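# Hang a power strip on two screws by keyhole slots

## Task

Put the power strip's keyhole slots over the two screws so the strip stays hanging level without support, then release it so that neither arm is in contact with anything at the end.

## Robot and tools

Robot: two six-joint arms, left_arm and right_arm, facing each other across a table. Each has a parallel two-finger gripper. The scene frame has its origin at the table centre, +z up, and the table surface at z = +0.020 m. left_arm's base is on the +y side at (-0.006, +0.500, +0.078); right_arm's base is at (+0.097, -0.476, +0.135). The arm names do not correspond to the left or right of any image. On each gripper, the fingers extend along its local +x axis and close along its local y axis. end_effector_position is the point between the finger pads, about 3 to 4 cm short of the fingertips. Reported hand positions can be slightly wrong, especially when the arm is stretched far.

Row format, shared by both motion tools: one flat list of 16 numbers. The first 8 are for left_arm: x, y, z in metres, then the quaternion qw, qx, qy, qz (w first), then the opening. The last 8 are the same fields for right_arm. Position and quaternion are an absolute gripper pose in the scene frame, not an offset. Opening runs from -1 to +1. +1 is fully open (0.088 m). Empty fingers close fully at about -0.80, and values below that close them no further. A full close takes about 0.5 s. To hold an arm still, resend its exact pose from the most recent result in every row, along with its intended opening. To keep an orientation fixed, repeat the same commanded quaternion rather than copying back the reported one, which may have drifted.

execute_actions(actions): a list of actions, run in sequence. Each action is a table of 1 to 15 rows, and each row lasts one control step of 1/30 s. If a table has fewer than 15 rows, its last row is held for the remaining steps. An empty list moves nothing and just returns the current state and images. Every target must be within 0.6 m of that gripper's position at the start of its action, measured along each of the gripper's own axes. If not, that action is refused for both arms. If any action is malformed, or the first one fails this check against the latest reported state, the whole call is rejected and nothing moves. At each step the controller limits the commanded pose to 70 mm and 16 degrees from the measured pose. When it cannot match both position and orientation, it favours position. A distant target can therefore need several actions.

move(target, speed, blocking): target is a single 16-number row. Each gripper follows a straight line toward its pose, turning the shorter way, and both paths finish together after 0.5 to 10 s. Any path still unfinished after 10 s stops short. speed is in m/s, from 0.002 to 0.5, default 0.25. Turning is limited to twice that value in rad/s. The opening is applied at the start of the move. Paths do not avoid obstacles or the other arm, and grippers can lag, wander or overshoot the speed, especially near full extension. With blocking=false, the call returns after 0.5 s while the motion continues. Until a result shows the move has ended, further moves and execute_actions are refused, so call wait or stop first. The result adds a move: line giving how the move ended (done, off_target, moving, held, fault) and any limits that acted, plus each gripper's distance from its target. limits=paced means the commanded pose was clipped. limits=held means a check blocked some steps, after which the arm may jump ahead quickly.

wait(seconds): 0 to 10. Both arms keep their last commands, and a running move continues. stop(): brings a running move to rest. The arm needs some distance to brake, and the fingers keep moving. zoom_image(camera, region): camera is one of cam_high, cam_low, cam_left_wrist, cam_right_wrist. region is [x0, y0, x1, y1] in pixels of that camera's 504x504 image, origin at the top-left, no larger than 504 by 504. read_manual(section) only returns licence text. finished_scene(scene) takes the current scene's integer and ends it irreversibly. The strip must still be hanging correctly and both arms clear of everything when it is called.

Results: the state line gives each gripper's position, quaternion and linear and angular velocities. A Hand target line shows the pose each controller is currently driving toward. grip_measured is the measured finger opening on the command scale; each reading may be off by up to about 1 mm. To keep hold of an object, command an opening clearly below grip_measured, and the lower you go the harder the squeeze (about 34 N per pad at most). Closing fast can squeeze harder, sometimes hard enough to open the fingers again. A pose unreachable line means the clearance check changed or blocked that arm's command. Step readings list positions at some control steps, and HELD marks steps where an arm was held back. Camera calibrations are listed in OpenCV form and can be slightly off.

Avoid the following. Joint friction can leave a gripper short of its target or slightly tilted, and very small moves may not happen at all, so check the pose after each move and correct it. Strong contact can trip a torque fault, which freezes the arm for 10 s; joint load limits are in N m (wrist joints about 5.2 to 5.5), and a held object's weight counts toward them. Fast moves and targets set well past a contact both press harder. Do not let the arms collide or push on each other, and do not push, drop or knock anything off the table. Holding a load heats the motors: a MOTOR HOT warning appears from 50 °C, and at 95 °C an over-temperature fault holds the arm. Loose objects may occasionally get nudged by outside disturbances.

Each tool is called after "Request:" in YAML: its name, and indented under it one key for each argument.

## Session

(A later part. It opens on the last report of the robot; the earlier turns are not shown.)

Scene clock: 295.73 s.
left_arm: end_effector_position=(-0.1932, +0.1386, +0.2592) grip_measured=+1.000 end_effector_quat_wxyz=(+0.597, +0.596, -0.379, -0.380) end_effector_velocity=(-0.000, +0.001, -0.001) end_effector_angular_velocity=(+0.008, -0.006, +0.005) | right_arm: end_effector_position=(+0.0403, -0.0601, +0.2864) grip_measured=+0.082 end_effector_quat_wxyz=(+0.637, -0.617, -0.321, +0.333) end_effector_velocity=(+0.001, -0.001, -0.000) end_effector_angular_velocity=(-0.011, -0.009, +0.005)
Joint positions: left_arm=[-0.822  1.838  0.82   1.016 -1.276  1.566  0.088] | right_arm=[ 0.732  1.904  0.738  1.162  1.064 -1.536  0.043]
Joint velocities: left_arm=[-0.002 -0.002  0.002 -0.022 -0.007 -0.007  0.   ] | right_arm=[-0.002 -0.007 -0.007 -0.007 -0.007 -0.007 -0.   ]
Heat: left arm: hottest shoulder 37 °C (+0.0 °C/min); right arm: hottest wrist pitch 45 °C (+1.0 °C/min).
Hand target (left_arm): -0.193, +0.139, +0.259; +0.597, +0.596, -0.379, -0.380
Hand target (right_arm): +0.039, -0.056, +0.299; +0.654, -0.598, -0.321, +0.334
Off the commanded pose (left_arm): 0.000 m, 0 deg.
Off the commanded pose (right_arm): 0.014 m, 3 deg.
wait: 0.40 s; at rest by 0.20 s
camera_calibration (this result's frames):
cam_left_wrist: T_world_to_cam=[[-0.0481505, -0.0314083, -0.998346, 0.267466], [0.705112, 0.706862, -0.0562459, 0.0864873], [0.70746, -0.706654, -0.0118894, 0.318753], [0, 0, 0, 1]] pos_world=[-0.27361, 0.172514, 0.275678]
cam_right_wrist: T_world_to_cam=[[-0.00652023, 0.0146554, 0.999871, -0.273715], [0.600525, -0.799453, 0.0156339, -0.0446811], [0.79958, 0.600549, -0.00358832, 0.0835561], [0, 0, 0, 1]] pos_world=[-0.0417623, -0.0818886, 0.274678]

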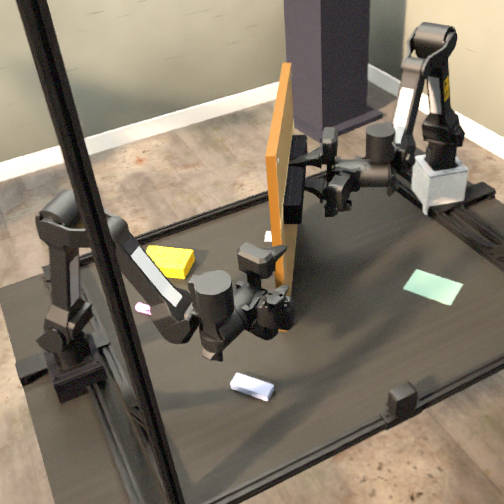

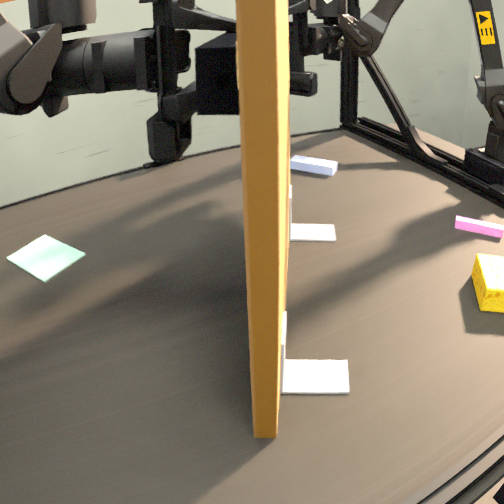

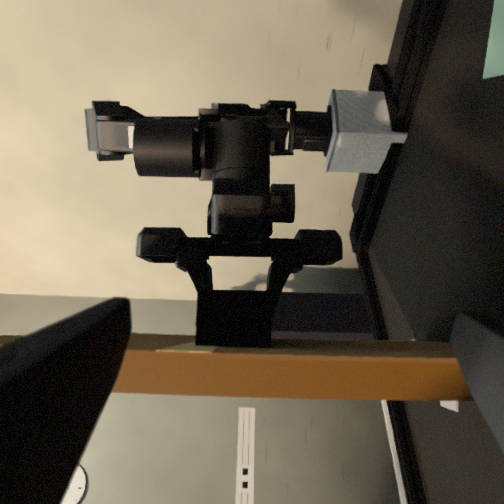

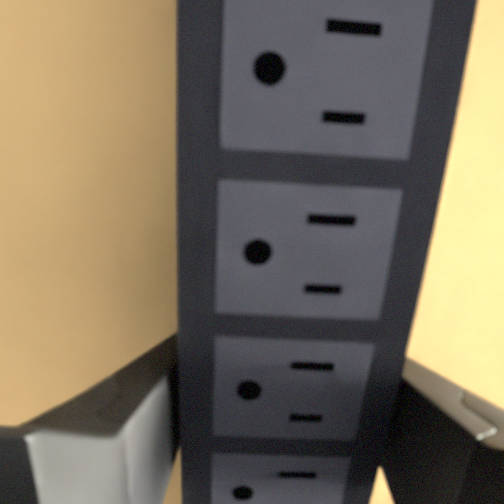

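Request:
execute_actions:
  actions:
    - [[-0.1932,0.1386,0.2591,0.597,0.596,-0.379,-0.380,1,0.0391,-0.0546,0.2990,0.6546,-0.5983,-0.3209,0.334,-0.6],[-0.1932,0.1386,0.2591,0.597,0.596,-0.379,-0.380,1,0.0394,-0.0542,0.2990,0.6546,-0.5983,-0.3209,0.334,-0.6],[-0.1932,0.1386,0.2591,0.597,0.596,-0.379,-0.380,1,0.0397,-0.0538,0.2990,0.6546,-0.5983,-0.3209,0.334,-0.6],[-0.1932,0.1386,0.2591,0.597,0.596,-0.379,-0.380,1,0.0399,-0.0534,0.2990,0.6546,-0.5983,-0.3209,0.334,-0.6],[-0.1932,0.1386,0.2591,0.597,0.596,-0.379,-0.380,1,0.0399,-0.0534,0.2990,0.6546,-0.5983,-0.3209,0.334,-0.6],[-0.1932,0.1386,0.2591,0.597,0.596,-0.379,-0.380,1,0.0399,-0.0534,0.2990,0.6546,-0.5983,-0.3209,0.334,-0.6],[-0.1932,0.1386,0.2591,0.597,0.596,-0.379,-0.380,1,0.0399,-0.0534,0.2985,0.6546,-0.5983,-0.3209,0.334,-0.6],[-0.1932,0.1386,0.2591,0.597,0.596,-0.379,-0.380,1,0.0400,-0.0535,0.2977,0.6543,-0.5986,-0.3209,0.334,-0.6],[-0.1932,0.1386,0.2591,0.597,0.596,-0.379,-0.380,1,0.0400,-0.0535,0.2968,0.6540,-0.5989,-0.3209,0.334,-0.6],[-0.1932,0.1386,0.2591,0.597,0.596,-0.379,-0.380,1,0.0401,-0.0536,0.2959,0.6537,-0.5992,-0.3209,0.334,-0.6],[-0.1932,0.1386,0.2591,0.597,0.596,-0.379,-0.380,1,0.0401,-0.0536,0.2950,0.6534,-0.5995,-0.3209,0.334,-0.6],[-0.1932,0.1386,0.2591,0.597,0.596,-0.379,-0.380,1,0.0402,-0.0537,0.2941,0.6531,-0.5998,-0.3209,0.334,-0.6],[-0.1932,0.1386,0.2591,0.597,0.596,-0.379,-0.380,1,0.0402,-0.0537,0.2932,0.6528,-0.6001,-0.3209,0.334,-0.6],[-0.1932,0.1386,0.2591,0.597,0.596,-0.379,-0.380,1,0.0403,-0.0538,0.2923,0.6525,-0.6004,-0.3209,0.334,-0.6],[-0.1932,0.1386,0.2591,0.597,0.596,-0.379,-0.380,1,0.0403,-0.0538,0.2914,0.6522,-0.6007,-0.3209,0.334,-0.6]]
    - [[-0.1932,0.1386,0.2591,0.597,0.596,-0.379,-0.380,1,0.0404,-0.0539,0.2905,0.6519,-0.6010,-0.3209,0.334,-0.6],[-0.1932,0.1386,0.2591,0.597,0.596,-0.379,-0.380,1,0.0404,-0.0539,0.2896,0.6516,-0.6013,-0.3209,0.334,-0.6],[-0.1932,0.1386,0.2591,0.597,0.596,-0.379,-0.380,1,0.0405,-0.0540,0.2887,0.6513,-0.6016,-0.3209,0.334,-0.6],[-0.1932,0.1386,0.2591,0.597,0.596,-0.379,-0.380,1,0.0405,-0.0540,0.2878,0.6510,-0.6019,-0.3209,0.334,-0.6],[-0.1932,0.1386,0.2591,0.597,0.596,-0.379,-0.380,1,0.0406,-0.0541,0.2869,0.6507,-0.6022,-0.3209,0.334,-0.6],[-0.1932,0.1386,0.2591,0.597,0.596,-0.379,-0.380,1,0.0406,-0.0541,0.2860,0.6504,-0.6025,-0.3209,0.334,-0.6],[-0.1932,0.1386,0.2591,0.597,0.596,-0.379,-0.380,1,0.0407,-0.0542,0.2851,0.6501,-0.6028,-0.3209,0.334,-0.6],[-0.1932,0.1386,0.2591,0.597,0.596,-0.379,-0.380,1,0.0407,-0.0542,0.2842,0.6498,-0.6031,-0.3209,0.334,-0.6],[-0.1932,0.1386,0.2591,0.597,0.596,-0.379,-0.380,1,0.0408,-0.0543,0.2833,0.6495,-0.6034,-0.3209,0.334,-0.6],[-0.1932,0.1386,0.2591,0.597,0.596,-0.379,-0.380,1,0.0408,-0.0543,0.2824,0.6492,-0.6037,-0.3209,0.334,-0.6],[-0.1932,0.1386,0.2591,0.597,0.596,-0.379,-0.380,1,0.0409,-0.0544,0.2815,0.6489,-0.6040,-0.3209,0.334,-0.6],[-0.1932,0.1386,0.2591,0.597,0.596,-0.379,-0.380,1,0.0409,-0.0544,0.2806,0.6486,-0.6043,-0.3209,0.334,-0.6],[-0.1932,0.1386,0.2591,0.597,0.596,-0.379,-0.380,1,0.0410,-0.0545,0.2800,0.6483,-0.6046,-0.3209,0.334,-0.6]]

Request:
wait:
  seconds: 0.3

Request:
zoom_image:
  camera: "cam_left_wrist"
  region: [190, 250, 300, 360]

Request:
zoom_image:
  camera: "cam_high"
  region: [250, 125, 360, 235]

Scene clock: 311.97 s.
left_arm: end_effector_position=(-0.1932, +0.1386, +0.2592) grip_measured=+1.000 end_effector_quat_wxyz=(+0.598, +0.596, -0.379, -0.380) end_effector_velocity=(-0.001, +0.002, +0.001) end_effector_angular_velocity=(-0.008, +0.012, +0.000) | right_arm: end_effector_position=(+0.0393, -0.0588, +0.2812) grip_measured=+0.082 end_effector_quat_wxyz=(+0.642, -0.612, -0.322, +0.331) end_effector_velocity=(+0.000, +0.001, -0.002) end_effector_angular_velocity=(-0.014, -0.027, +0.005)
Joint positions: left_arm=[-0.822  1.838  0.82   1.016 -1.276  1.566  0.088] | right_arm=[ 0.733  1.939  0.74   1.216  1.066 -1.543  0.043]
Joint velocities: left_arm=[-0.007 -0.002 -0.002  0.007 -0.007 -0.007  0.   ] | right_arm=[-0.002  0.012 -0.002  0.022 -0.007 -0.037 -0.   ]
Heat: left arm: hottest shoulder 38 °C (+1.0 °C/min); right arm: hottest wrist pitch 45 °C (+1.0 °C/min).
Hand target (left_arm): -0.193, +0.139, +0.259; +0.597, +0.596, -0.379, -0.380
Hand target (right_arm): +0.041, -0.055, +0.280; +0.648, -0.605, -0.321, +0.334
Off the commanded pose (left_arm): 0.000 m, 0 deg.
Off the commanded pose (right_arm): 0.005 m, 1 deg.
Step readings (end_effector_position; steps 1 to 15: 1st action; 16 to 30: 2nd action):
0: left_arm (-0.1932, +0.1386, +0.2592) | right_arm (+0.0403, -0.0599, +0.2865)
1: left_arm (-0.1932, +0.1386, +0.2592) | right_arm (+0.0403, -0.0599, +0.2865)
2: left_arm (-0.1932, +0.1386, +0.2592) | right_arm (+0.0403, -0.0599, +0.2864)
4: left_arm (-0.1932, +0.1386, +0.2592) | right_arm (+0.0403, -0.0598, +0.2863)
8: left_arm (-0.1932, +0.1386, +0.2592) | right_arm (+0.0403, -0.0598, +0.2862)
15: left_arm (-0.1932, +0.1386, +0.2592) | right_arm (+0.0397, -0.0594, +0.2845)
16: left_arm (-0.1932, +0.1386, +0.2592) | right_arm (+0.0397, -0.0594, +0.2842)
17: left_arm (-0.1932, +0.1386, +0.2592) | right_arm (+0.0395, -0.0593, +0.2839)
19: left_arm (-0.1932, +0.1386, +0.2592) | right_arm (+0.0394, -0.0591, +0.2831)
23: left_arm (-0.1932, +0.1386, +0.2592) | right_arm (+0.0393, -0.0589, +0.2823)
30: end_effector_position above
camera_calibration (this result's frames):
cam_left_wrist: T_world_to_cam=[[-0.0484336, -0.0316631, -0.998324, 0.267483], [0.705096, 0.706848, -0.0566262, 0.0865873], [0.707456, -0.706657, -0.0119096, 0.318759], [0, 0, 0, 1]] pos_world=[-0.273605, 0.172518, 0.275735]
cam_right_wrist: T_world_to_cam=[[-0.00321414, -0.0000271405, 0.999995, -0.269594], [0.599924, -0.800055, 0.00190653, -0.039083], [0.800051, 0.599927, 0.00258777, 0.0817511], [0, 0, 0, 1]] pos_world=[-0.0428247, -0.0803205, 0.269455]

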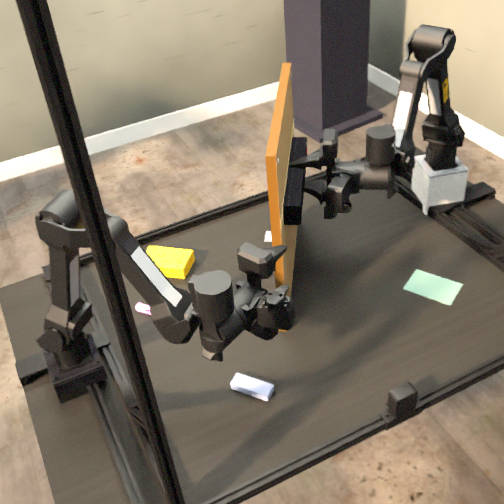

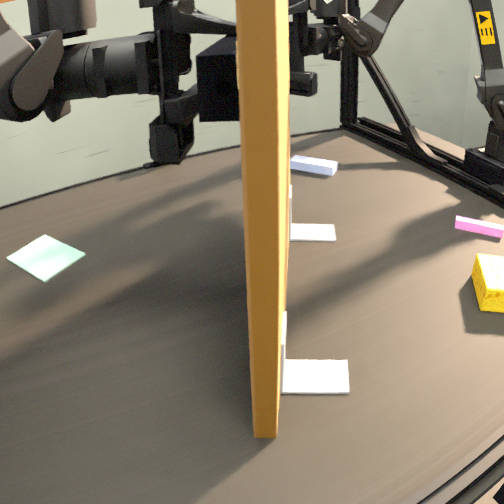

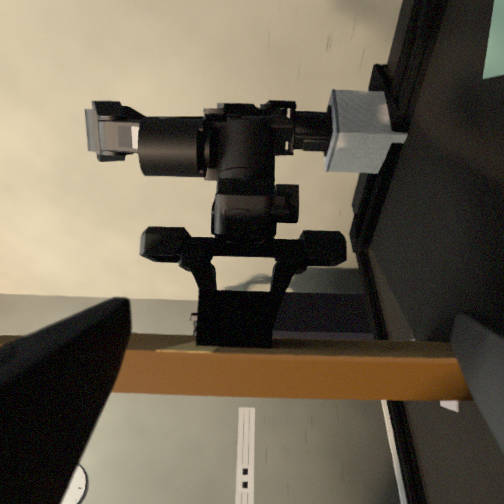

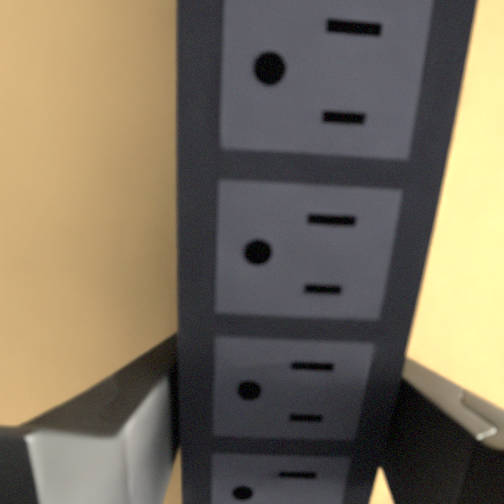

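Scene clock: 312.27 s.
left_arm: end_effector_position=(-0.1932, +0.1386, +0.2592) grip_measured=+1.000 end_effector_quat_wxyz=(+0.598, +0.596, -0.379, -0.380) end_effector_velocity=(+0.001, +0.002, -0.004) end_effector_angular_velocity=(+0.008, -0.006, +0.005) | right_arm: end_effector_position=(+0.0393, -0.0588, +0.2796) grip_measured=+0.082 end_effector_quat_wxyz=(+0.646, -0.609, -0.320, +0.332) end_effector_velocity=(-0.000, +0.001, +0.003) end_effector_angular_velocity=(+0.015, +0.011, +0.005)
Joint positions: left_arm=[-0.822  1.838  0.82   1.016 -1.276  1.566  0.088] | right_arm=[ 0.733  1.946  0.74   1.224  1.069 -1.533  0.043]
Joint velocities: left_arm=[-0.002  0.002 -0.007 -0.007 -0.007 -0.007  0.   ] | right_arm=[-0.002 -0.002  0.002  0.007 -0.007  0.007 -0.   ]
Heat: left arm: hottest shoulder 38 °C (+1.0 °C/min); right arm: hottest wrist pitch 45 °C (+1.0 °C/min).
Hand target (left_arm): -0.193, +0.139, +0.259; +0.597, +0.596, -0.379, -0.380
Hand target (right_arm): +0.041, -0.055, +0.280; +0.648, -0.604, -0.321, +0.334
Off the commanded pose (left_arm): 0.000 m, 0 deg.
Off the commanded pose (right_arm): 0.005 m, 1 deg.
wait: 0.30 s; no rest
camera_calibration (this result's frames):
cam_left_wrist: T_world_to_cam=[[-0.0484336, -0.0316631, -0.998324, 0.267483], [0.705096, 0.706848, -0.0566262, 0.0865873], [0.707456, -0.706657, -0.0119096, 0.318759], [0, 0, 0, 1]] pos_world=[-0.273605, 0.172518, 0.275735]
cam_right_wrist: T_world_to_cam=[[0.00559451, -0.00660082, 0.999963, -0.268679], [0.598133, -0.80135, -0.00863615, -0.0361661], [0.801377, 0.598159, -0.000534996, 0.0824356], [0, 0, 0, 1]] pos_world=[-0.0429268, -0.0800648, 0.268401]

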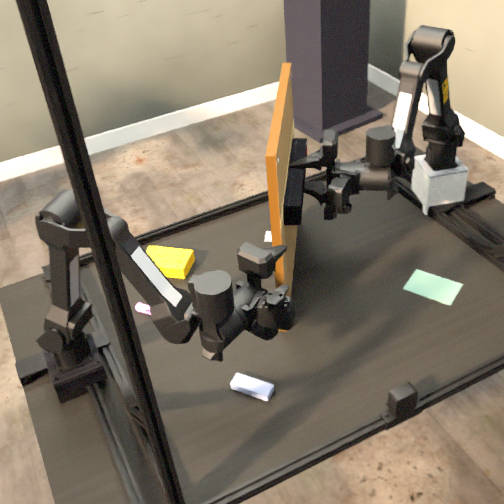

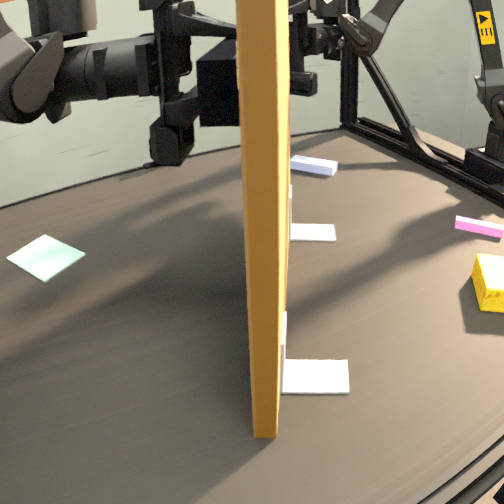

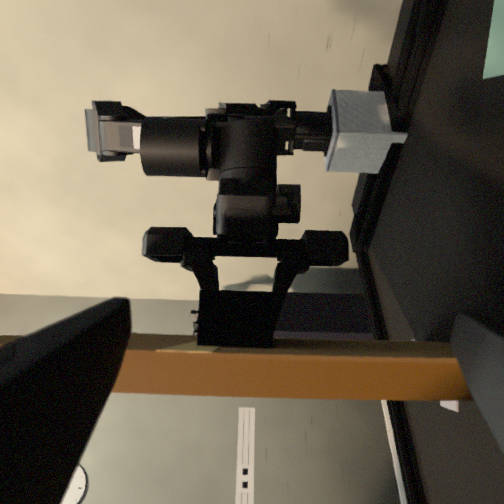

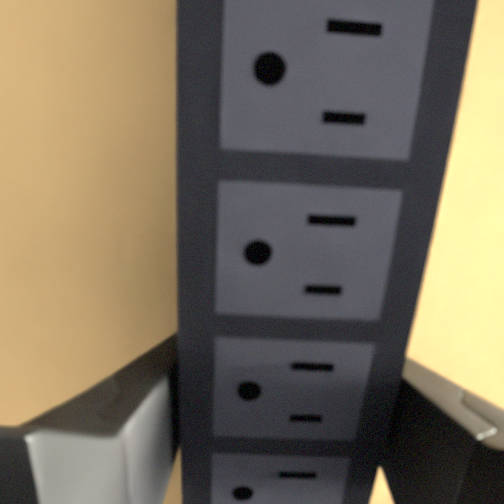

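Region (190, 250, 300, 360) of cam_left_wrist's 504x504 image, scaled by 4.582, with more detail than that image has.

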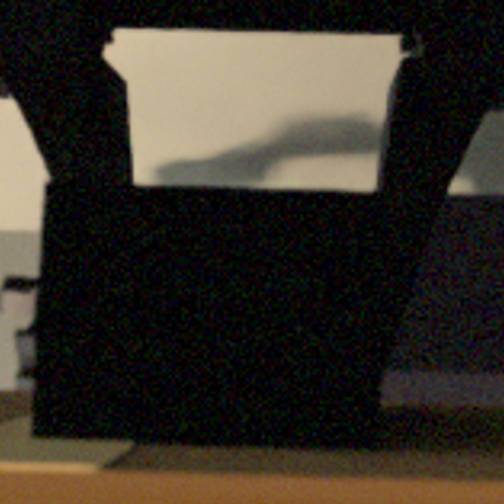

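Region (250, 125, 360, 235) of cam_high's 504x504 image, scaled by 4.582, with more detail than that image has.

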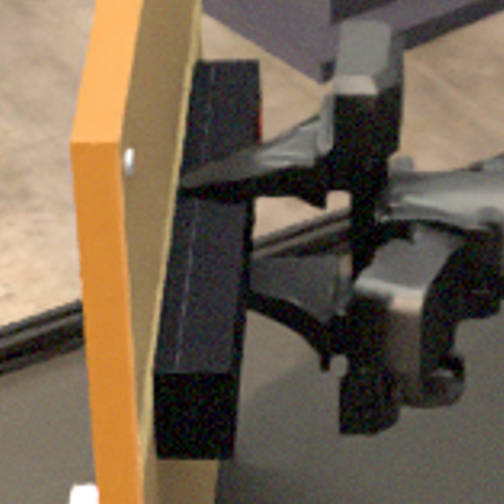

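Request:
execute_actions:
  actions:
    - [[-0.1932,0.1386,0.2591,0.597,0.596,-0.379,-0.380,1,0.0410,-0.0551,0.2797,0.6473,-0.6057,-0.3209,0.334,-0.6],[-0.1932,0.1386,0.2591,0.597,0.596,-0.379,-0.380,1,0.0410,-0.0557,0.2794,0.6463,-0.6068,-0.3209,0.334,-0.6],[-0.1932,0.1386,0.2591,0.597,0.596,-0.379,-0.380,1,0.0410,-0.0563,0.2791,0.6453,-0.6079,-0.3209,0.334,-0.6],[-0.1932,0.1386,0.2591,0.597,0.596,-0.379,-0.380,1,0.0409,-0.0569,0.2787,0.6443,-0.6090,-0.3209,0.334,-0.6],[-0.1932,0.1386,0.2591,0.597,0.596,-0.379,-0.380,1,0.0409,-0.0575,0.2782,0.6433,-0.6101,-0.3209,0.3337,-0.6],[-0.1932,0.1386,0.2591,0.597,0.596,-0.379,-0.380,1,0.0408,-0.0581,0.2776,0.6423,-0.6112,-0.3209,0.3337,-0.6],[-0.1932,0.1386,0.2591,0.597,0.596,-0.379,-0.380,1,0.0408,-0.0587,0.2770,0.6413,-0.6123,-0.3209,0.3335,-0.6],[-0.1932,0.1386,0.2591,0.597,0.596,-0.379,-0.380,1,0.0408,-0.0592,0.2763,0.6403,-0.6134,-0.3209,0.3335,-0.6],[-0.1932,0.1386,0.2591,0.597,0.596,-0.379,-0.380,1,0.0408,-0.0592,0.2756,0.6393,-0.6145,-0.321,0.3333,-0.6],[-0.1932,0.1386,0.2591,0.597,0.596,-0.379,-0.380,1,0.0408,-0.0592,0.2749,0.6383,-0.6156,-0.321,0.3333,-0.6],[-0.1932,0.1386,0.2591,0.597,0.596,-0.379,-0.380,1,0.0408,-0.0592,0.2742,0.6373,-0.6167,-0.321,0.333,-0.6],[-0.1932,0.1386,0.2591,0.597,0.596,-0.379,-0.380,1,0.0408,-0.0592,0.2735,0.637,-0.617,-0.321,0.333,-0.6],[-0.1932,0.1386,0.2591,0.597,0.596,-0.379,-0.380,1,0.0408,-0.0592,0.2728,0.637,-0.617,-0.321,0.333,-0.6],[-0.1932,0.1386,0.2591,0.597,0.596,-0.379,-0.380,1,0.0408,-0.0592,0.2721,0.637,-0.617,-0.321,0.333,-0.6],[-0.1932,0.1386,0.2591,0.597,0.596,-0.379,-0.380,1,0.0408,-0.0592,0.2714,0.637,-0.617,-0.321,0.333,-0.6]]

Request:
wait:
  seconds: 0.4

Request:
zoom_image:
  camera: "cam_left_wrist"
  region: [190, 250, 300, 360]

Request:
zoom_image:
  camera: "cam_high"
  region: [250, 125, 360, 235]

Scene clock: 322.37 s.
left_arm: end_effector_position=(-0.1932, +0.1386, +0.2592) grip_measured=+1.000 end_effector_quat_wxyz=(+0.598, +0.596, -0.379, -0.380) end_effector_velocity=(+0.002, +0.000, -0.002) end_effector_angular_velocity=(-0.001, +0.011, +0.010) | right_arm: end_effector_position=(+0.0397, -0.0596, +0.2711) grip_measured=+0.082 end_effector_quat_wxyz=(+0.634, -0.620, -0.321, +0.334) end_effector_velocity=(+0.002, +0.002, -0.005) end_effector_angular_velocity=(+0.028, +0.018, -0.000)
Joint positions: left_arm=[-0.822  1.838  0.82   1.016 -1.276  1.566  0.088] | right_arm=[ 0.732  1.957  0.731  1.212  1.064 -1.532  0.043]
Joint velocities: left_arm=[ 0.002  0.002 -0.002 -0.007 -0.007 -0.022  0.   ] | right_arm=[-0.007  0.037 -0.002  0.066 -0.007  0.007 -0.   ]
Heat: left arm: hottest shoulder 38 °C (+1.0 °C/min); right arm: hottest wrist pitch 44 °C (+0.0 °C/min).
Hand target (left_arm): -0.193, +0.139, +0.259; +0.597, +0.596, -0.379, -0.380
Hand target (right_arm): +0.041, -0.059, +0.271; +0.637, -0.617, -0.321, +0.333
Off the commanded pose (left_arm): 0.000 m, 0 deg.
Off the commanded pose (right_arm): 0.001 m, 0 deg.
Step readings (end_effector_position):
0: left_arm (-0.1932, +0.1386, +0.2592) | right_arm (+0.0393, -0.0588, +0.2794)
1: left_arm (-0.1932, +0.1386, +0.2592) | right_arm (+0.0393, -0.0588, +0.2794)
2: left_arm (-0.1932, +0.1386, +0.2592) | right_arm (+0.0393, -0.0588, +0.2794)
4: left_arm (-0.1932, +0.1386, +0.2592) | right_arm (+0.0393, -0.0588, +0.2794)
8: left_arm (-0.1932, +0.1386, +0.2592) | right_arm (+0.0393, -0.0592, +0.2768)
15: end_effector_position above
camera_calibration (this result's frames):
cam_left_wrist: T_world_to_cam=[[-0.0484336, -0.0316631, -0.998324, 0.267483], [0.705096, 0.706848, -0.0566262, 0.0865873], [0.707456, -0.706657, -0.0119096, 0.318759], [0, 0, 0, 1]] pos_world=[-0.273605, 0.172518, 0.275735]
cam_right_wrist: T_world_to_cam=[[-0.00841499, 0.0222782, 0.999716, -0.257863], [0.601087, -0.798857, 0.0228617, -0.0455554], [0.79914, 0.601108, -0.00666877, 0.084538], [0, 0, 0, 1]] pos_world=[-0.0423449, -0.081464, 0.259395]

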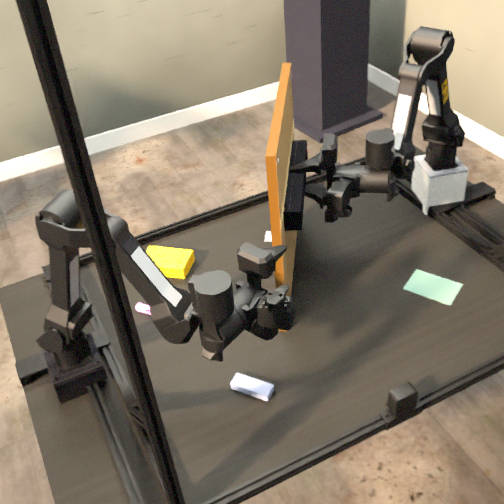

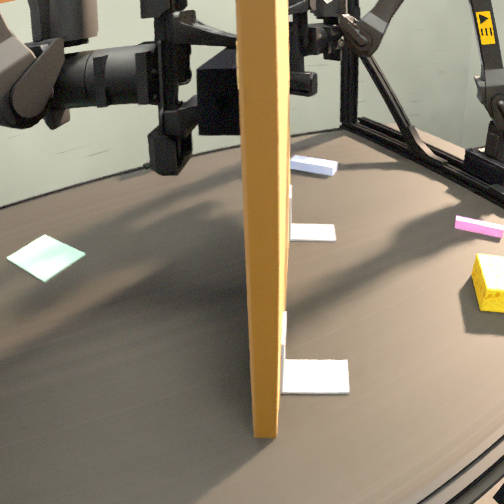

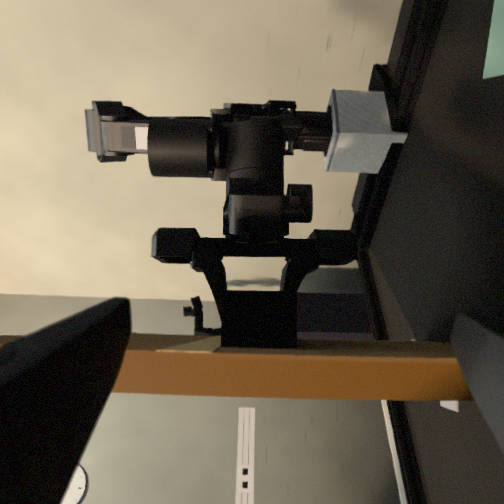

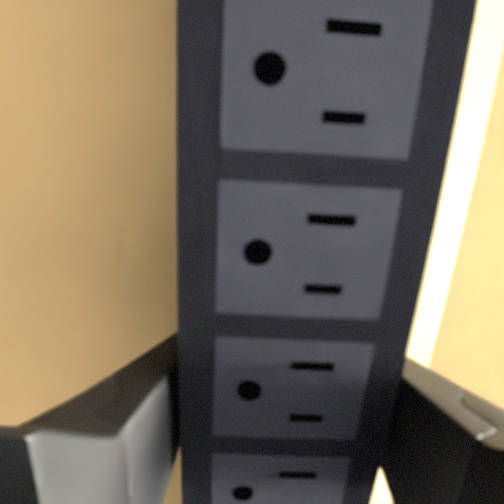

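Scene clock: 322.77 s.
left_arm: end_effector_position=(-0.1932, +0.1386, +0.2592) grip_measured=+1.000 end_effector_quat_wxyz=(+0.598, +0.596, -0.379, -0.380) end_effector_velocity=(+0.001, +0.003, -0.002) end_effector_angular_velocity=(+0.005, +0.004, +0.015) | right_arm: end_effector_position=(+0.0397, -0.0596, +0.2705) grip_measured=+0.082 end_effector_quat_wxyz=(+0.635, -0.619, -0.321, +0.334) end_effector_velocity=(-0.002, +0.001, -0.001) end_effector_angular_velocity=(-0.011, -0.001, +0.010)
Joint positions: left_arm=[-0.822  1.838  0.82   1.016 -1.276  1.566  0.088] | right_arm=[ 0.732  1.961  0.731  1.218  1.064 -1.533  0.043]
Joint velocities: left_arm=[-0.007 -0.002 -0.002 -0.022 -0.022 -0.022  0.   ] | right_arm=[ 0.002 -0.002  0.002 -0.022 -0.007  0.007  0.   ]
Heat: left arm: hottest shoulder 38 °C (+1.0 °C/min); right arm: hottest wrist pitch 44 °C (+0.0 °C/min).
Hand target (left_arm): -0.193, +0.139, +0.259; +0.597, +0.596, -0.379, -0.380
Hand target (right_arm): +0.041, -0.059, +0.271; +0.637, -0.617, -0.321, +0.333
Off the commanded pose (left_arm): 0.000 m, 0 deg.
Off the commanded pose (right_arm): 0.001 m, 0 deg.
wait: 0.40 s; at rest by 0.17 s
camera_calibration (this result's frames):
cam_left_wrist: T_world_to_cam=[[-0.0484336, -0.0316631, -0.998324, 0.267483], [0.705096, 0.706848, -0.0566262, 0.0865873], [0.707456, -0.706657, -0.0119096, 0.318759], [0, 0, 0, 1]] pos_world=[-0.273605, 0.172518, 0.275735]
cam_right_wrist: T_world_to_cam=[[-0.00771701, 0.0204424, 0.999761, -0.257462], [0.600799, -0.799125, 0.0209774, -0.0450529], [0.799363, 0.600817, -0.00611493, 0.0843329], [0, 0, 0, 1]] pos_world=[-0.0423317, -0.0814084, 0.258862]

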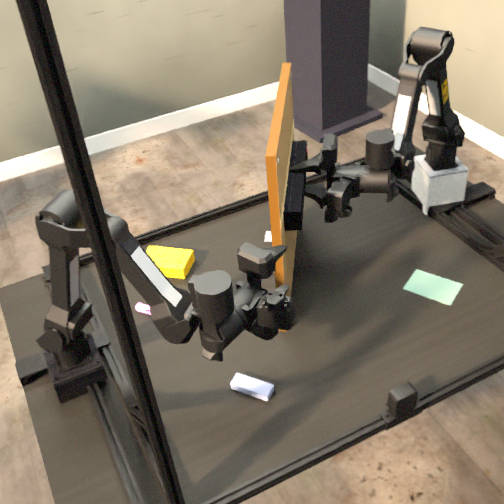

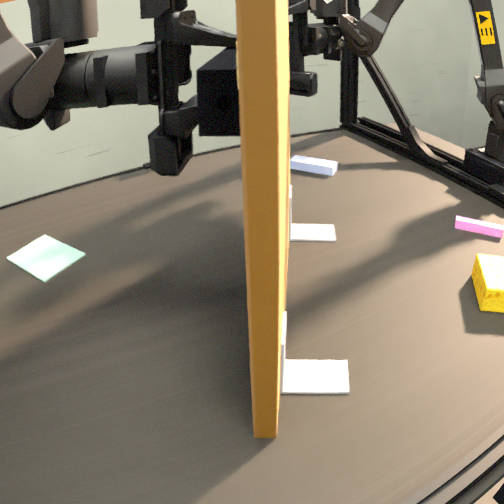

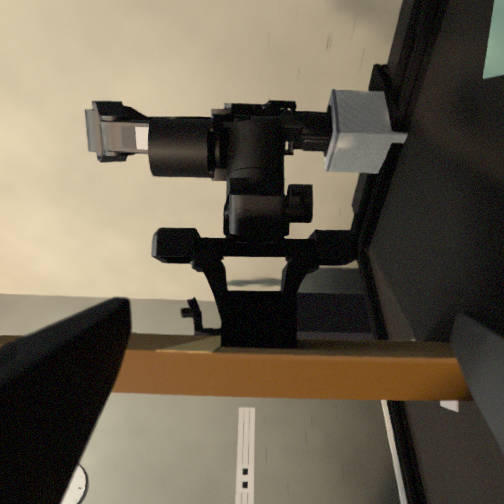

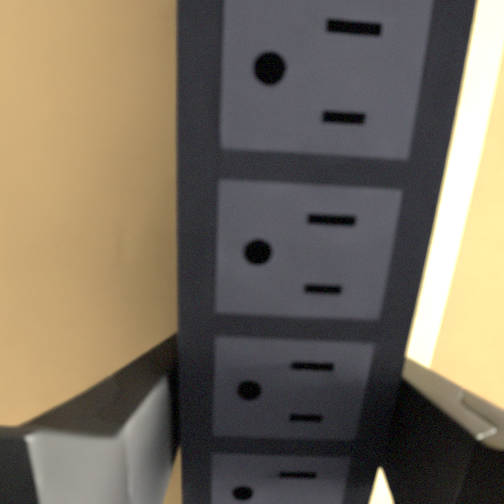

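Region (190, 250, 300, 360) of cam_left_wrist's 504x504 image, scaled by 4.582, with more detail than that image has.

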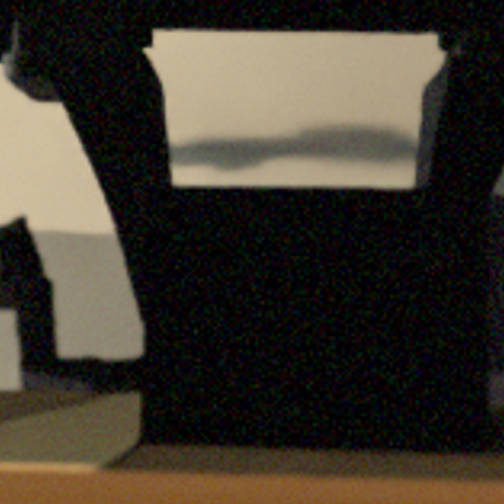

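Region (250, 125, 360, 235) of cam_high's 504x504 image, scaled by 4.582, with more detail than that image has.

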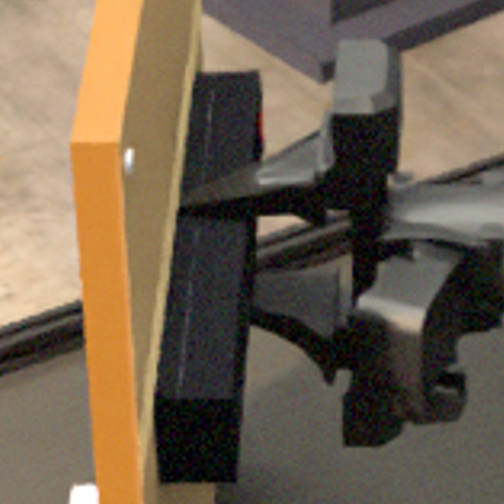

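The strip has slid down to seat on both screws. Next I'll open the gripper and back away.

Request:
execute_actions:
  actions:
    - [[-0.1932,0.1386,0.2591,0.597,0.596,-0.379,-0.380,1,0.0405,-0.0594,0.2710,0.6365,-0.6175,-0.321,0.333,-0.4],[-0.1932,0.1386,0.2591,0.597,0.596,-0.379,-0.380,1,0.0402,-0.0595,0.2706,0.636,-0.618,-0.321,0.3335,-0.25],[-0.1932,0.1386,0.2591,0.597,0.596,-0.379,-0.380,1,0.0399,-0.0596,0.2703,0.6355,-0.6185,-0.321,0.3335,-0.1],[-0.1932,0.1386,0.2591,0.597,0.596,-0.379,-0.380,1,0.0397,-0.0596,0.2703,0.635,-0.619,-0.321,0.334,0.0],[-0.1932,0.1386,0.2591,0.597,0.596,-0.379,-0.380,1,0.0397,-0.0596,0.2703,0.635,-0.619,-0.321,0.334,0.06],[-0.1932,0.1386,0.2591,0.597,0.596,-0.379,-0.380,1,0.0397,-0.0596,0.2703,0.635,-0.619,-0.321,0.334,0.1],[-0.1932,0.1386,0.2591,0.597,0.596,-0.379,-0.380,1,0.0397,-0.0596,0.2703,0.635,-0.619,-0.321,0.334,0.14],[-0.1932,0.1386,0.2591,0.597,0.596,-0.379,-0.380,1,0.0397,-0.0596,0.2703,0.635,-0.619,-0.321,0.334,0.2],[-0.1932,0.1386,0.2591,0.597,0.596,-0.379,-0.380,1,0.0397,-0.0596,0.2703,0.635,-0.619,-0.321,0.334,0.3],[-0.1932,0.1386,0.2591,0.597,0.596,-0.379,-0.380,1,0.0397,-0.0596,0.2703,0.635,-0.619,-0.321,0.334,0.42],[-0.1932,0.1386,0.2591,0.597,0.596,-0.379,-0.380,1,0.0397,-0.0596,0.2703,0.635,-0.619,-0.321,0.334,0.55],[-0.1932,0.1386,0.2591,0.597,0.596,-0.379,-0.380,1,0.0397,-0.0596,0.2703,0.635,-0.619,-0.321,0.334,0.7],[-0.1932,0.1386,0.2591,0.597,0.596,-0.379,-0.380,1,0.0397,-0.0596,0.2703,0.635,-0.619,-0.321,0.334,0.85],[-0.1932,0.1386,0.2591,0.597,0.596,-0.379,-0.380,1,0.0397,-0.0596,0.2703,0.635,-0.619,-0.321,0.334,1]]

Request:
move:
  target: [-0.1932,0.1386,0.2591,0.597,0.596,-0.379,-0.380,1,-0.0057,-0.1254,0.275,0.635,-0.619,-0.321,0.334,1]
  speed: 0.15

Request:
zoom_image:
  camera: "cam_high"
  region: [220, 120, 420, 340]

Scene clock: 329.10 s.
left_arm: end_effector_position=(-0.1932, +0.1386, +0.2594) grip_measured=+1.000 end_effector_quat_wxyz=(+0.598, +0.596, -0.379, -0.380) end_effector_velocity=(+0.001, +0.001, -0.001) end_effector_angular_velocity=(-0.004, +0.014, +0.005) | right_arm: end_effector_position=(+0.0397, -0.0596, +0.2704) grip_measured=+0.703 end_effector_quat_wxyz=(+0.635, -0.619, -0.321, +0.334) end_effector_velocity=(-0.001, +0.001, -0.001) end_effector_angular_velocity=(-0.019, -0.021, +0.020)
Joint positions: left_arm=[-0.822  1.838  0.82   1.016 -1.276  1.566  0.088] | right_arm=[ 0.732  1.961  0.73   1.22   1.064 -1.532  0.073]
Joint velocities: left_arm=[-0.002 -0.002 -0.002 -0.007 -0.007 -0.022  0.   ] | right_arm=[-0.002 -0.002 -0.002 -0.007 -0.022 -0.022  0.142]
Heat: left arm: hottest shoulder 38 °C (+1.0 °C/min); right arm: hottest wrist pitch 44 °C (+0.0 °C/min).
Hand target (left_arm): -0.193, +0.139, +0.259; +0.597, +0.596, -0.379, -0.380
Hand target (right_arm): +0.040, -0.060, +0.270; +0.635, -0.619, -0.321, +0.334
Off the commanded pose (left_arm): 0.000 m, 0 deg.
Off the commanded pose (right_arm): 0.000 m, 0 deg.
Step readings (end_effector_position):
0: left_arm (-0.1932, +0.1386, +0.2594) | right_arm (+0.0397, -0.0596, +0.2704)
1: left_arm (-0.1932, +0.1386, +0.2594) | right_arm (+0.0397, -0.0596, +0.2704)
2: left_arm (-0.1932, +0.1386, +0.2594) | right_arm (+0.0397, -0.0596, +0.2704)
4: left_arm (-0.1932, +0.1386, +0.2594) | right_arm (+0.0397, -0.0596, +0.2703)
8: left_arm (-0.1932, +0.1386, +0.2594) | right_arm (+0.0397, -0.0596, +0.2701)
15: end_effector_position above
camera_calibration (this result's frames):
cam_left_wrist: T_world_to_cam=[[-0.0487166, -0.0319179, -0.998303, 0.267598], [0.705079, 0.706833, -0.0570065, 0.0866631], [0.707453, -0.70666, -0.0119299, 0.318764], [0, 0, 0, 1]] pos_world=[-0.273578, 0.172542, 0.275886]
cam_right_wrist: T_world_to_cam=[[-0.00692674, 0.0196633, 0.999783, -0.257364], [0.601116, -0.798914, 0.0198774, -0.0447507], [0.799131, 0.601123, -0.00628605, 0.0844336], [0, 0, 0, 1]] pos_world=[-0.0423558, -0.0814464, 0.258728]

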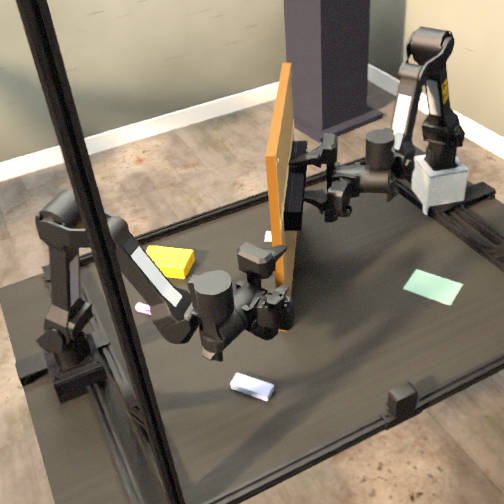

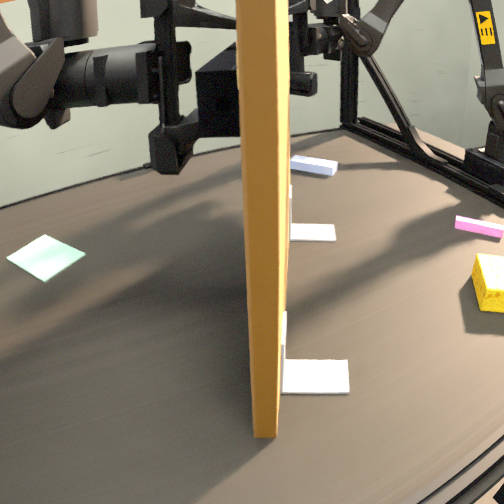

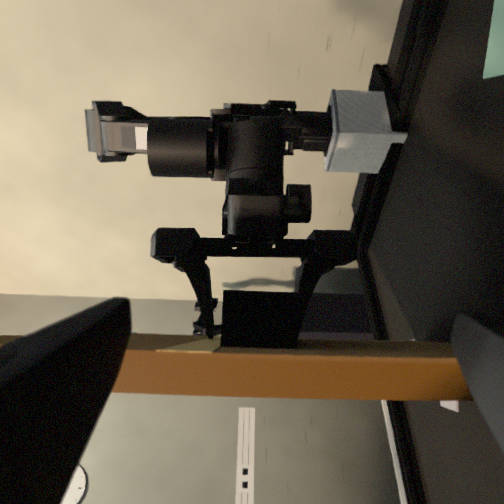

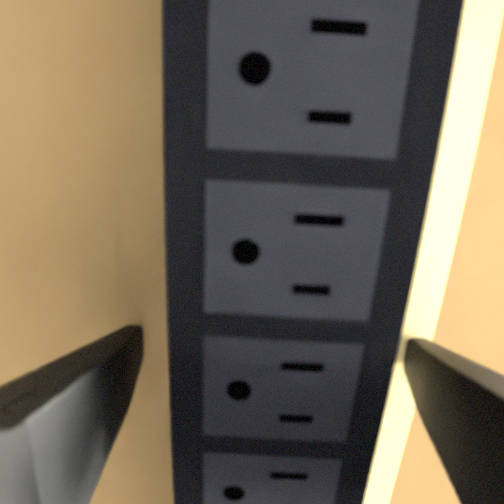

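Scene clock: 330.13 s.
left_arm: end_effector_position=(-0.1932, +0.1386, +0.2594) grip_measured=+1.000 end_effector_quat_wxyz=(+0.598, +0.596, -0.379, -0.380) end_effector_velocity=(+0.001, +0.001, -0.002) end_effector_angular_velocity=(+0.018, -0.023, +0.005) | right_arm: end_effector_position=(-0.0066, -0.1230, +0.2742) grip_measured=+0.987 end_effector_quat_wxyz=(+0.633, -0.620, -0.322, +0.333) end_effector_velocity=(-0.000, -0.003, +0.003) end_effector_angular_velocity=(+0.014, +0.014, -0.000)
Joint positions: left_arm=[-0.822  1.838  0.82   1.016 -1.276  1.566  0.088] | right_arm=[ 0.967  1.87   0.611  1.239  1.297 -1.528  0.087]
Joint velocities: left_arm=[-0.002 -0.002 -0.002 -0.022 -0.007  0.007  0.   ] | right_arm=[ 0.007 -0.012 -0.007  0.007  0.007  0.007 -0.   ]
Heat: left arm: hottest shoulder 38 °C (+1.0 °C/min); right arm: hottest wrist pitch 44 °C (+0.0 °C/min).
Hand target (left_arm): -0.193, +0.139, +0.259; +0.597, +0.596, -0.379, -0.380
Hand target (right_arm): -0.006, -0.126, +0.275; +0.635, -0.619, -0.321, +0.333
Off the commanded pose (left_arm): 0.000 m, 0 deg.
Off the commanded pose (right_arm): 0.003 m, 0 deg.
move: done
camera_calibration (this result's frames):
cam_left_wrist: T_world_to_cam=[[-0.0487166, -0.0319179, -0.998303, 0.267598], [0.705079, 0.706833, -0.0570065, 0.0866631], [0.707453, -0.70666, -0.0119299, 0.318764], [0, 0, 0, 1]] pos_world=[-0.273578, 0.172542, 0.275886]
cam_right_wrist: T_world_to_cam=[[-0.0111824, 0.0221944, 0.999691, -0.260006], [0.60255, -0.797707, 0.0244502, -0.0687144], [0.798003, 0.602637, -0.00445296, 0.15926], [0, 0, 0, 1]] pos_world=[-0.088594, -0.14502, 0.262315]

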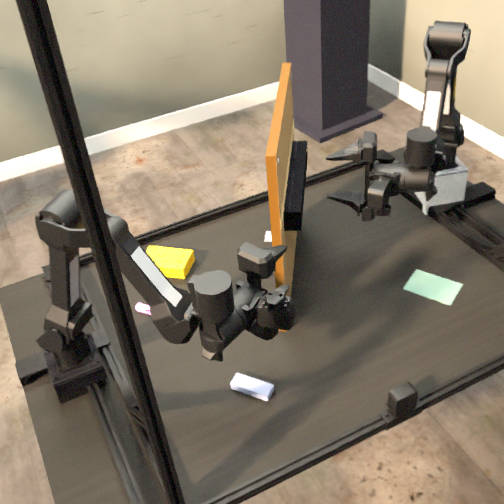

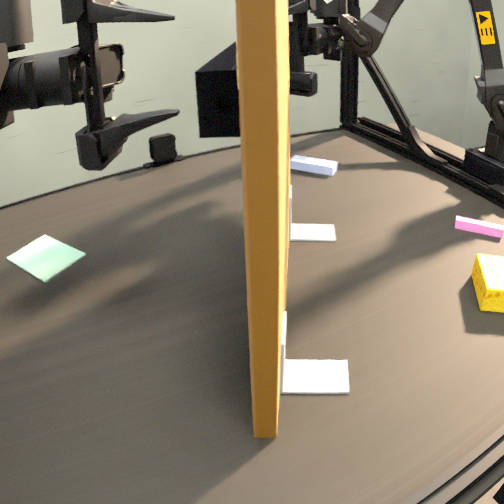

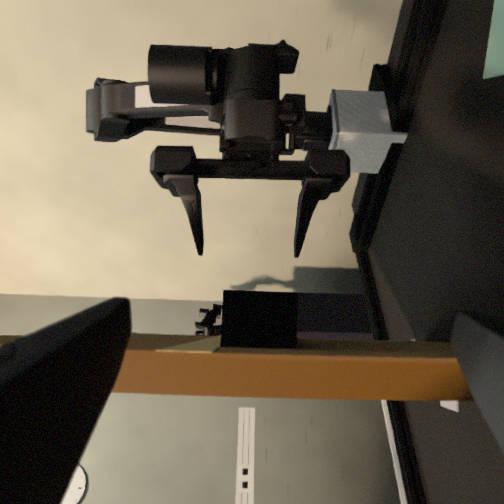

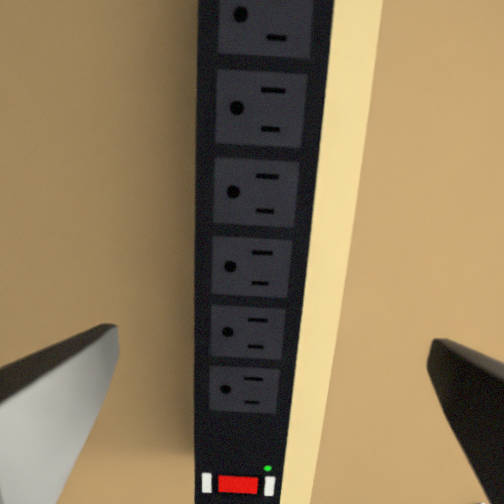

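Region (220, 120, 420, 340) of cam_high's 504x504 image, scaled by 2.291, with more detail than that image has; it fills the left 458 columns of this view, and the rest is white.

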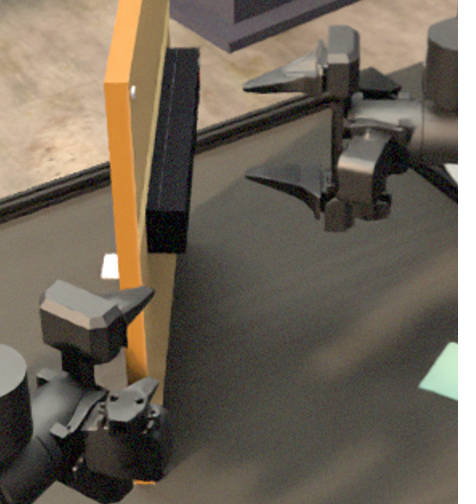

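Request:
finished_scene:
  scene: 2

The scene is finished: the task was done.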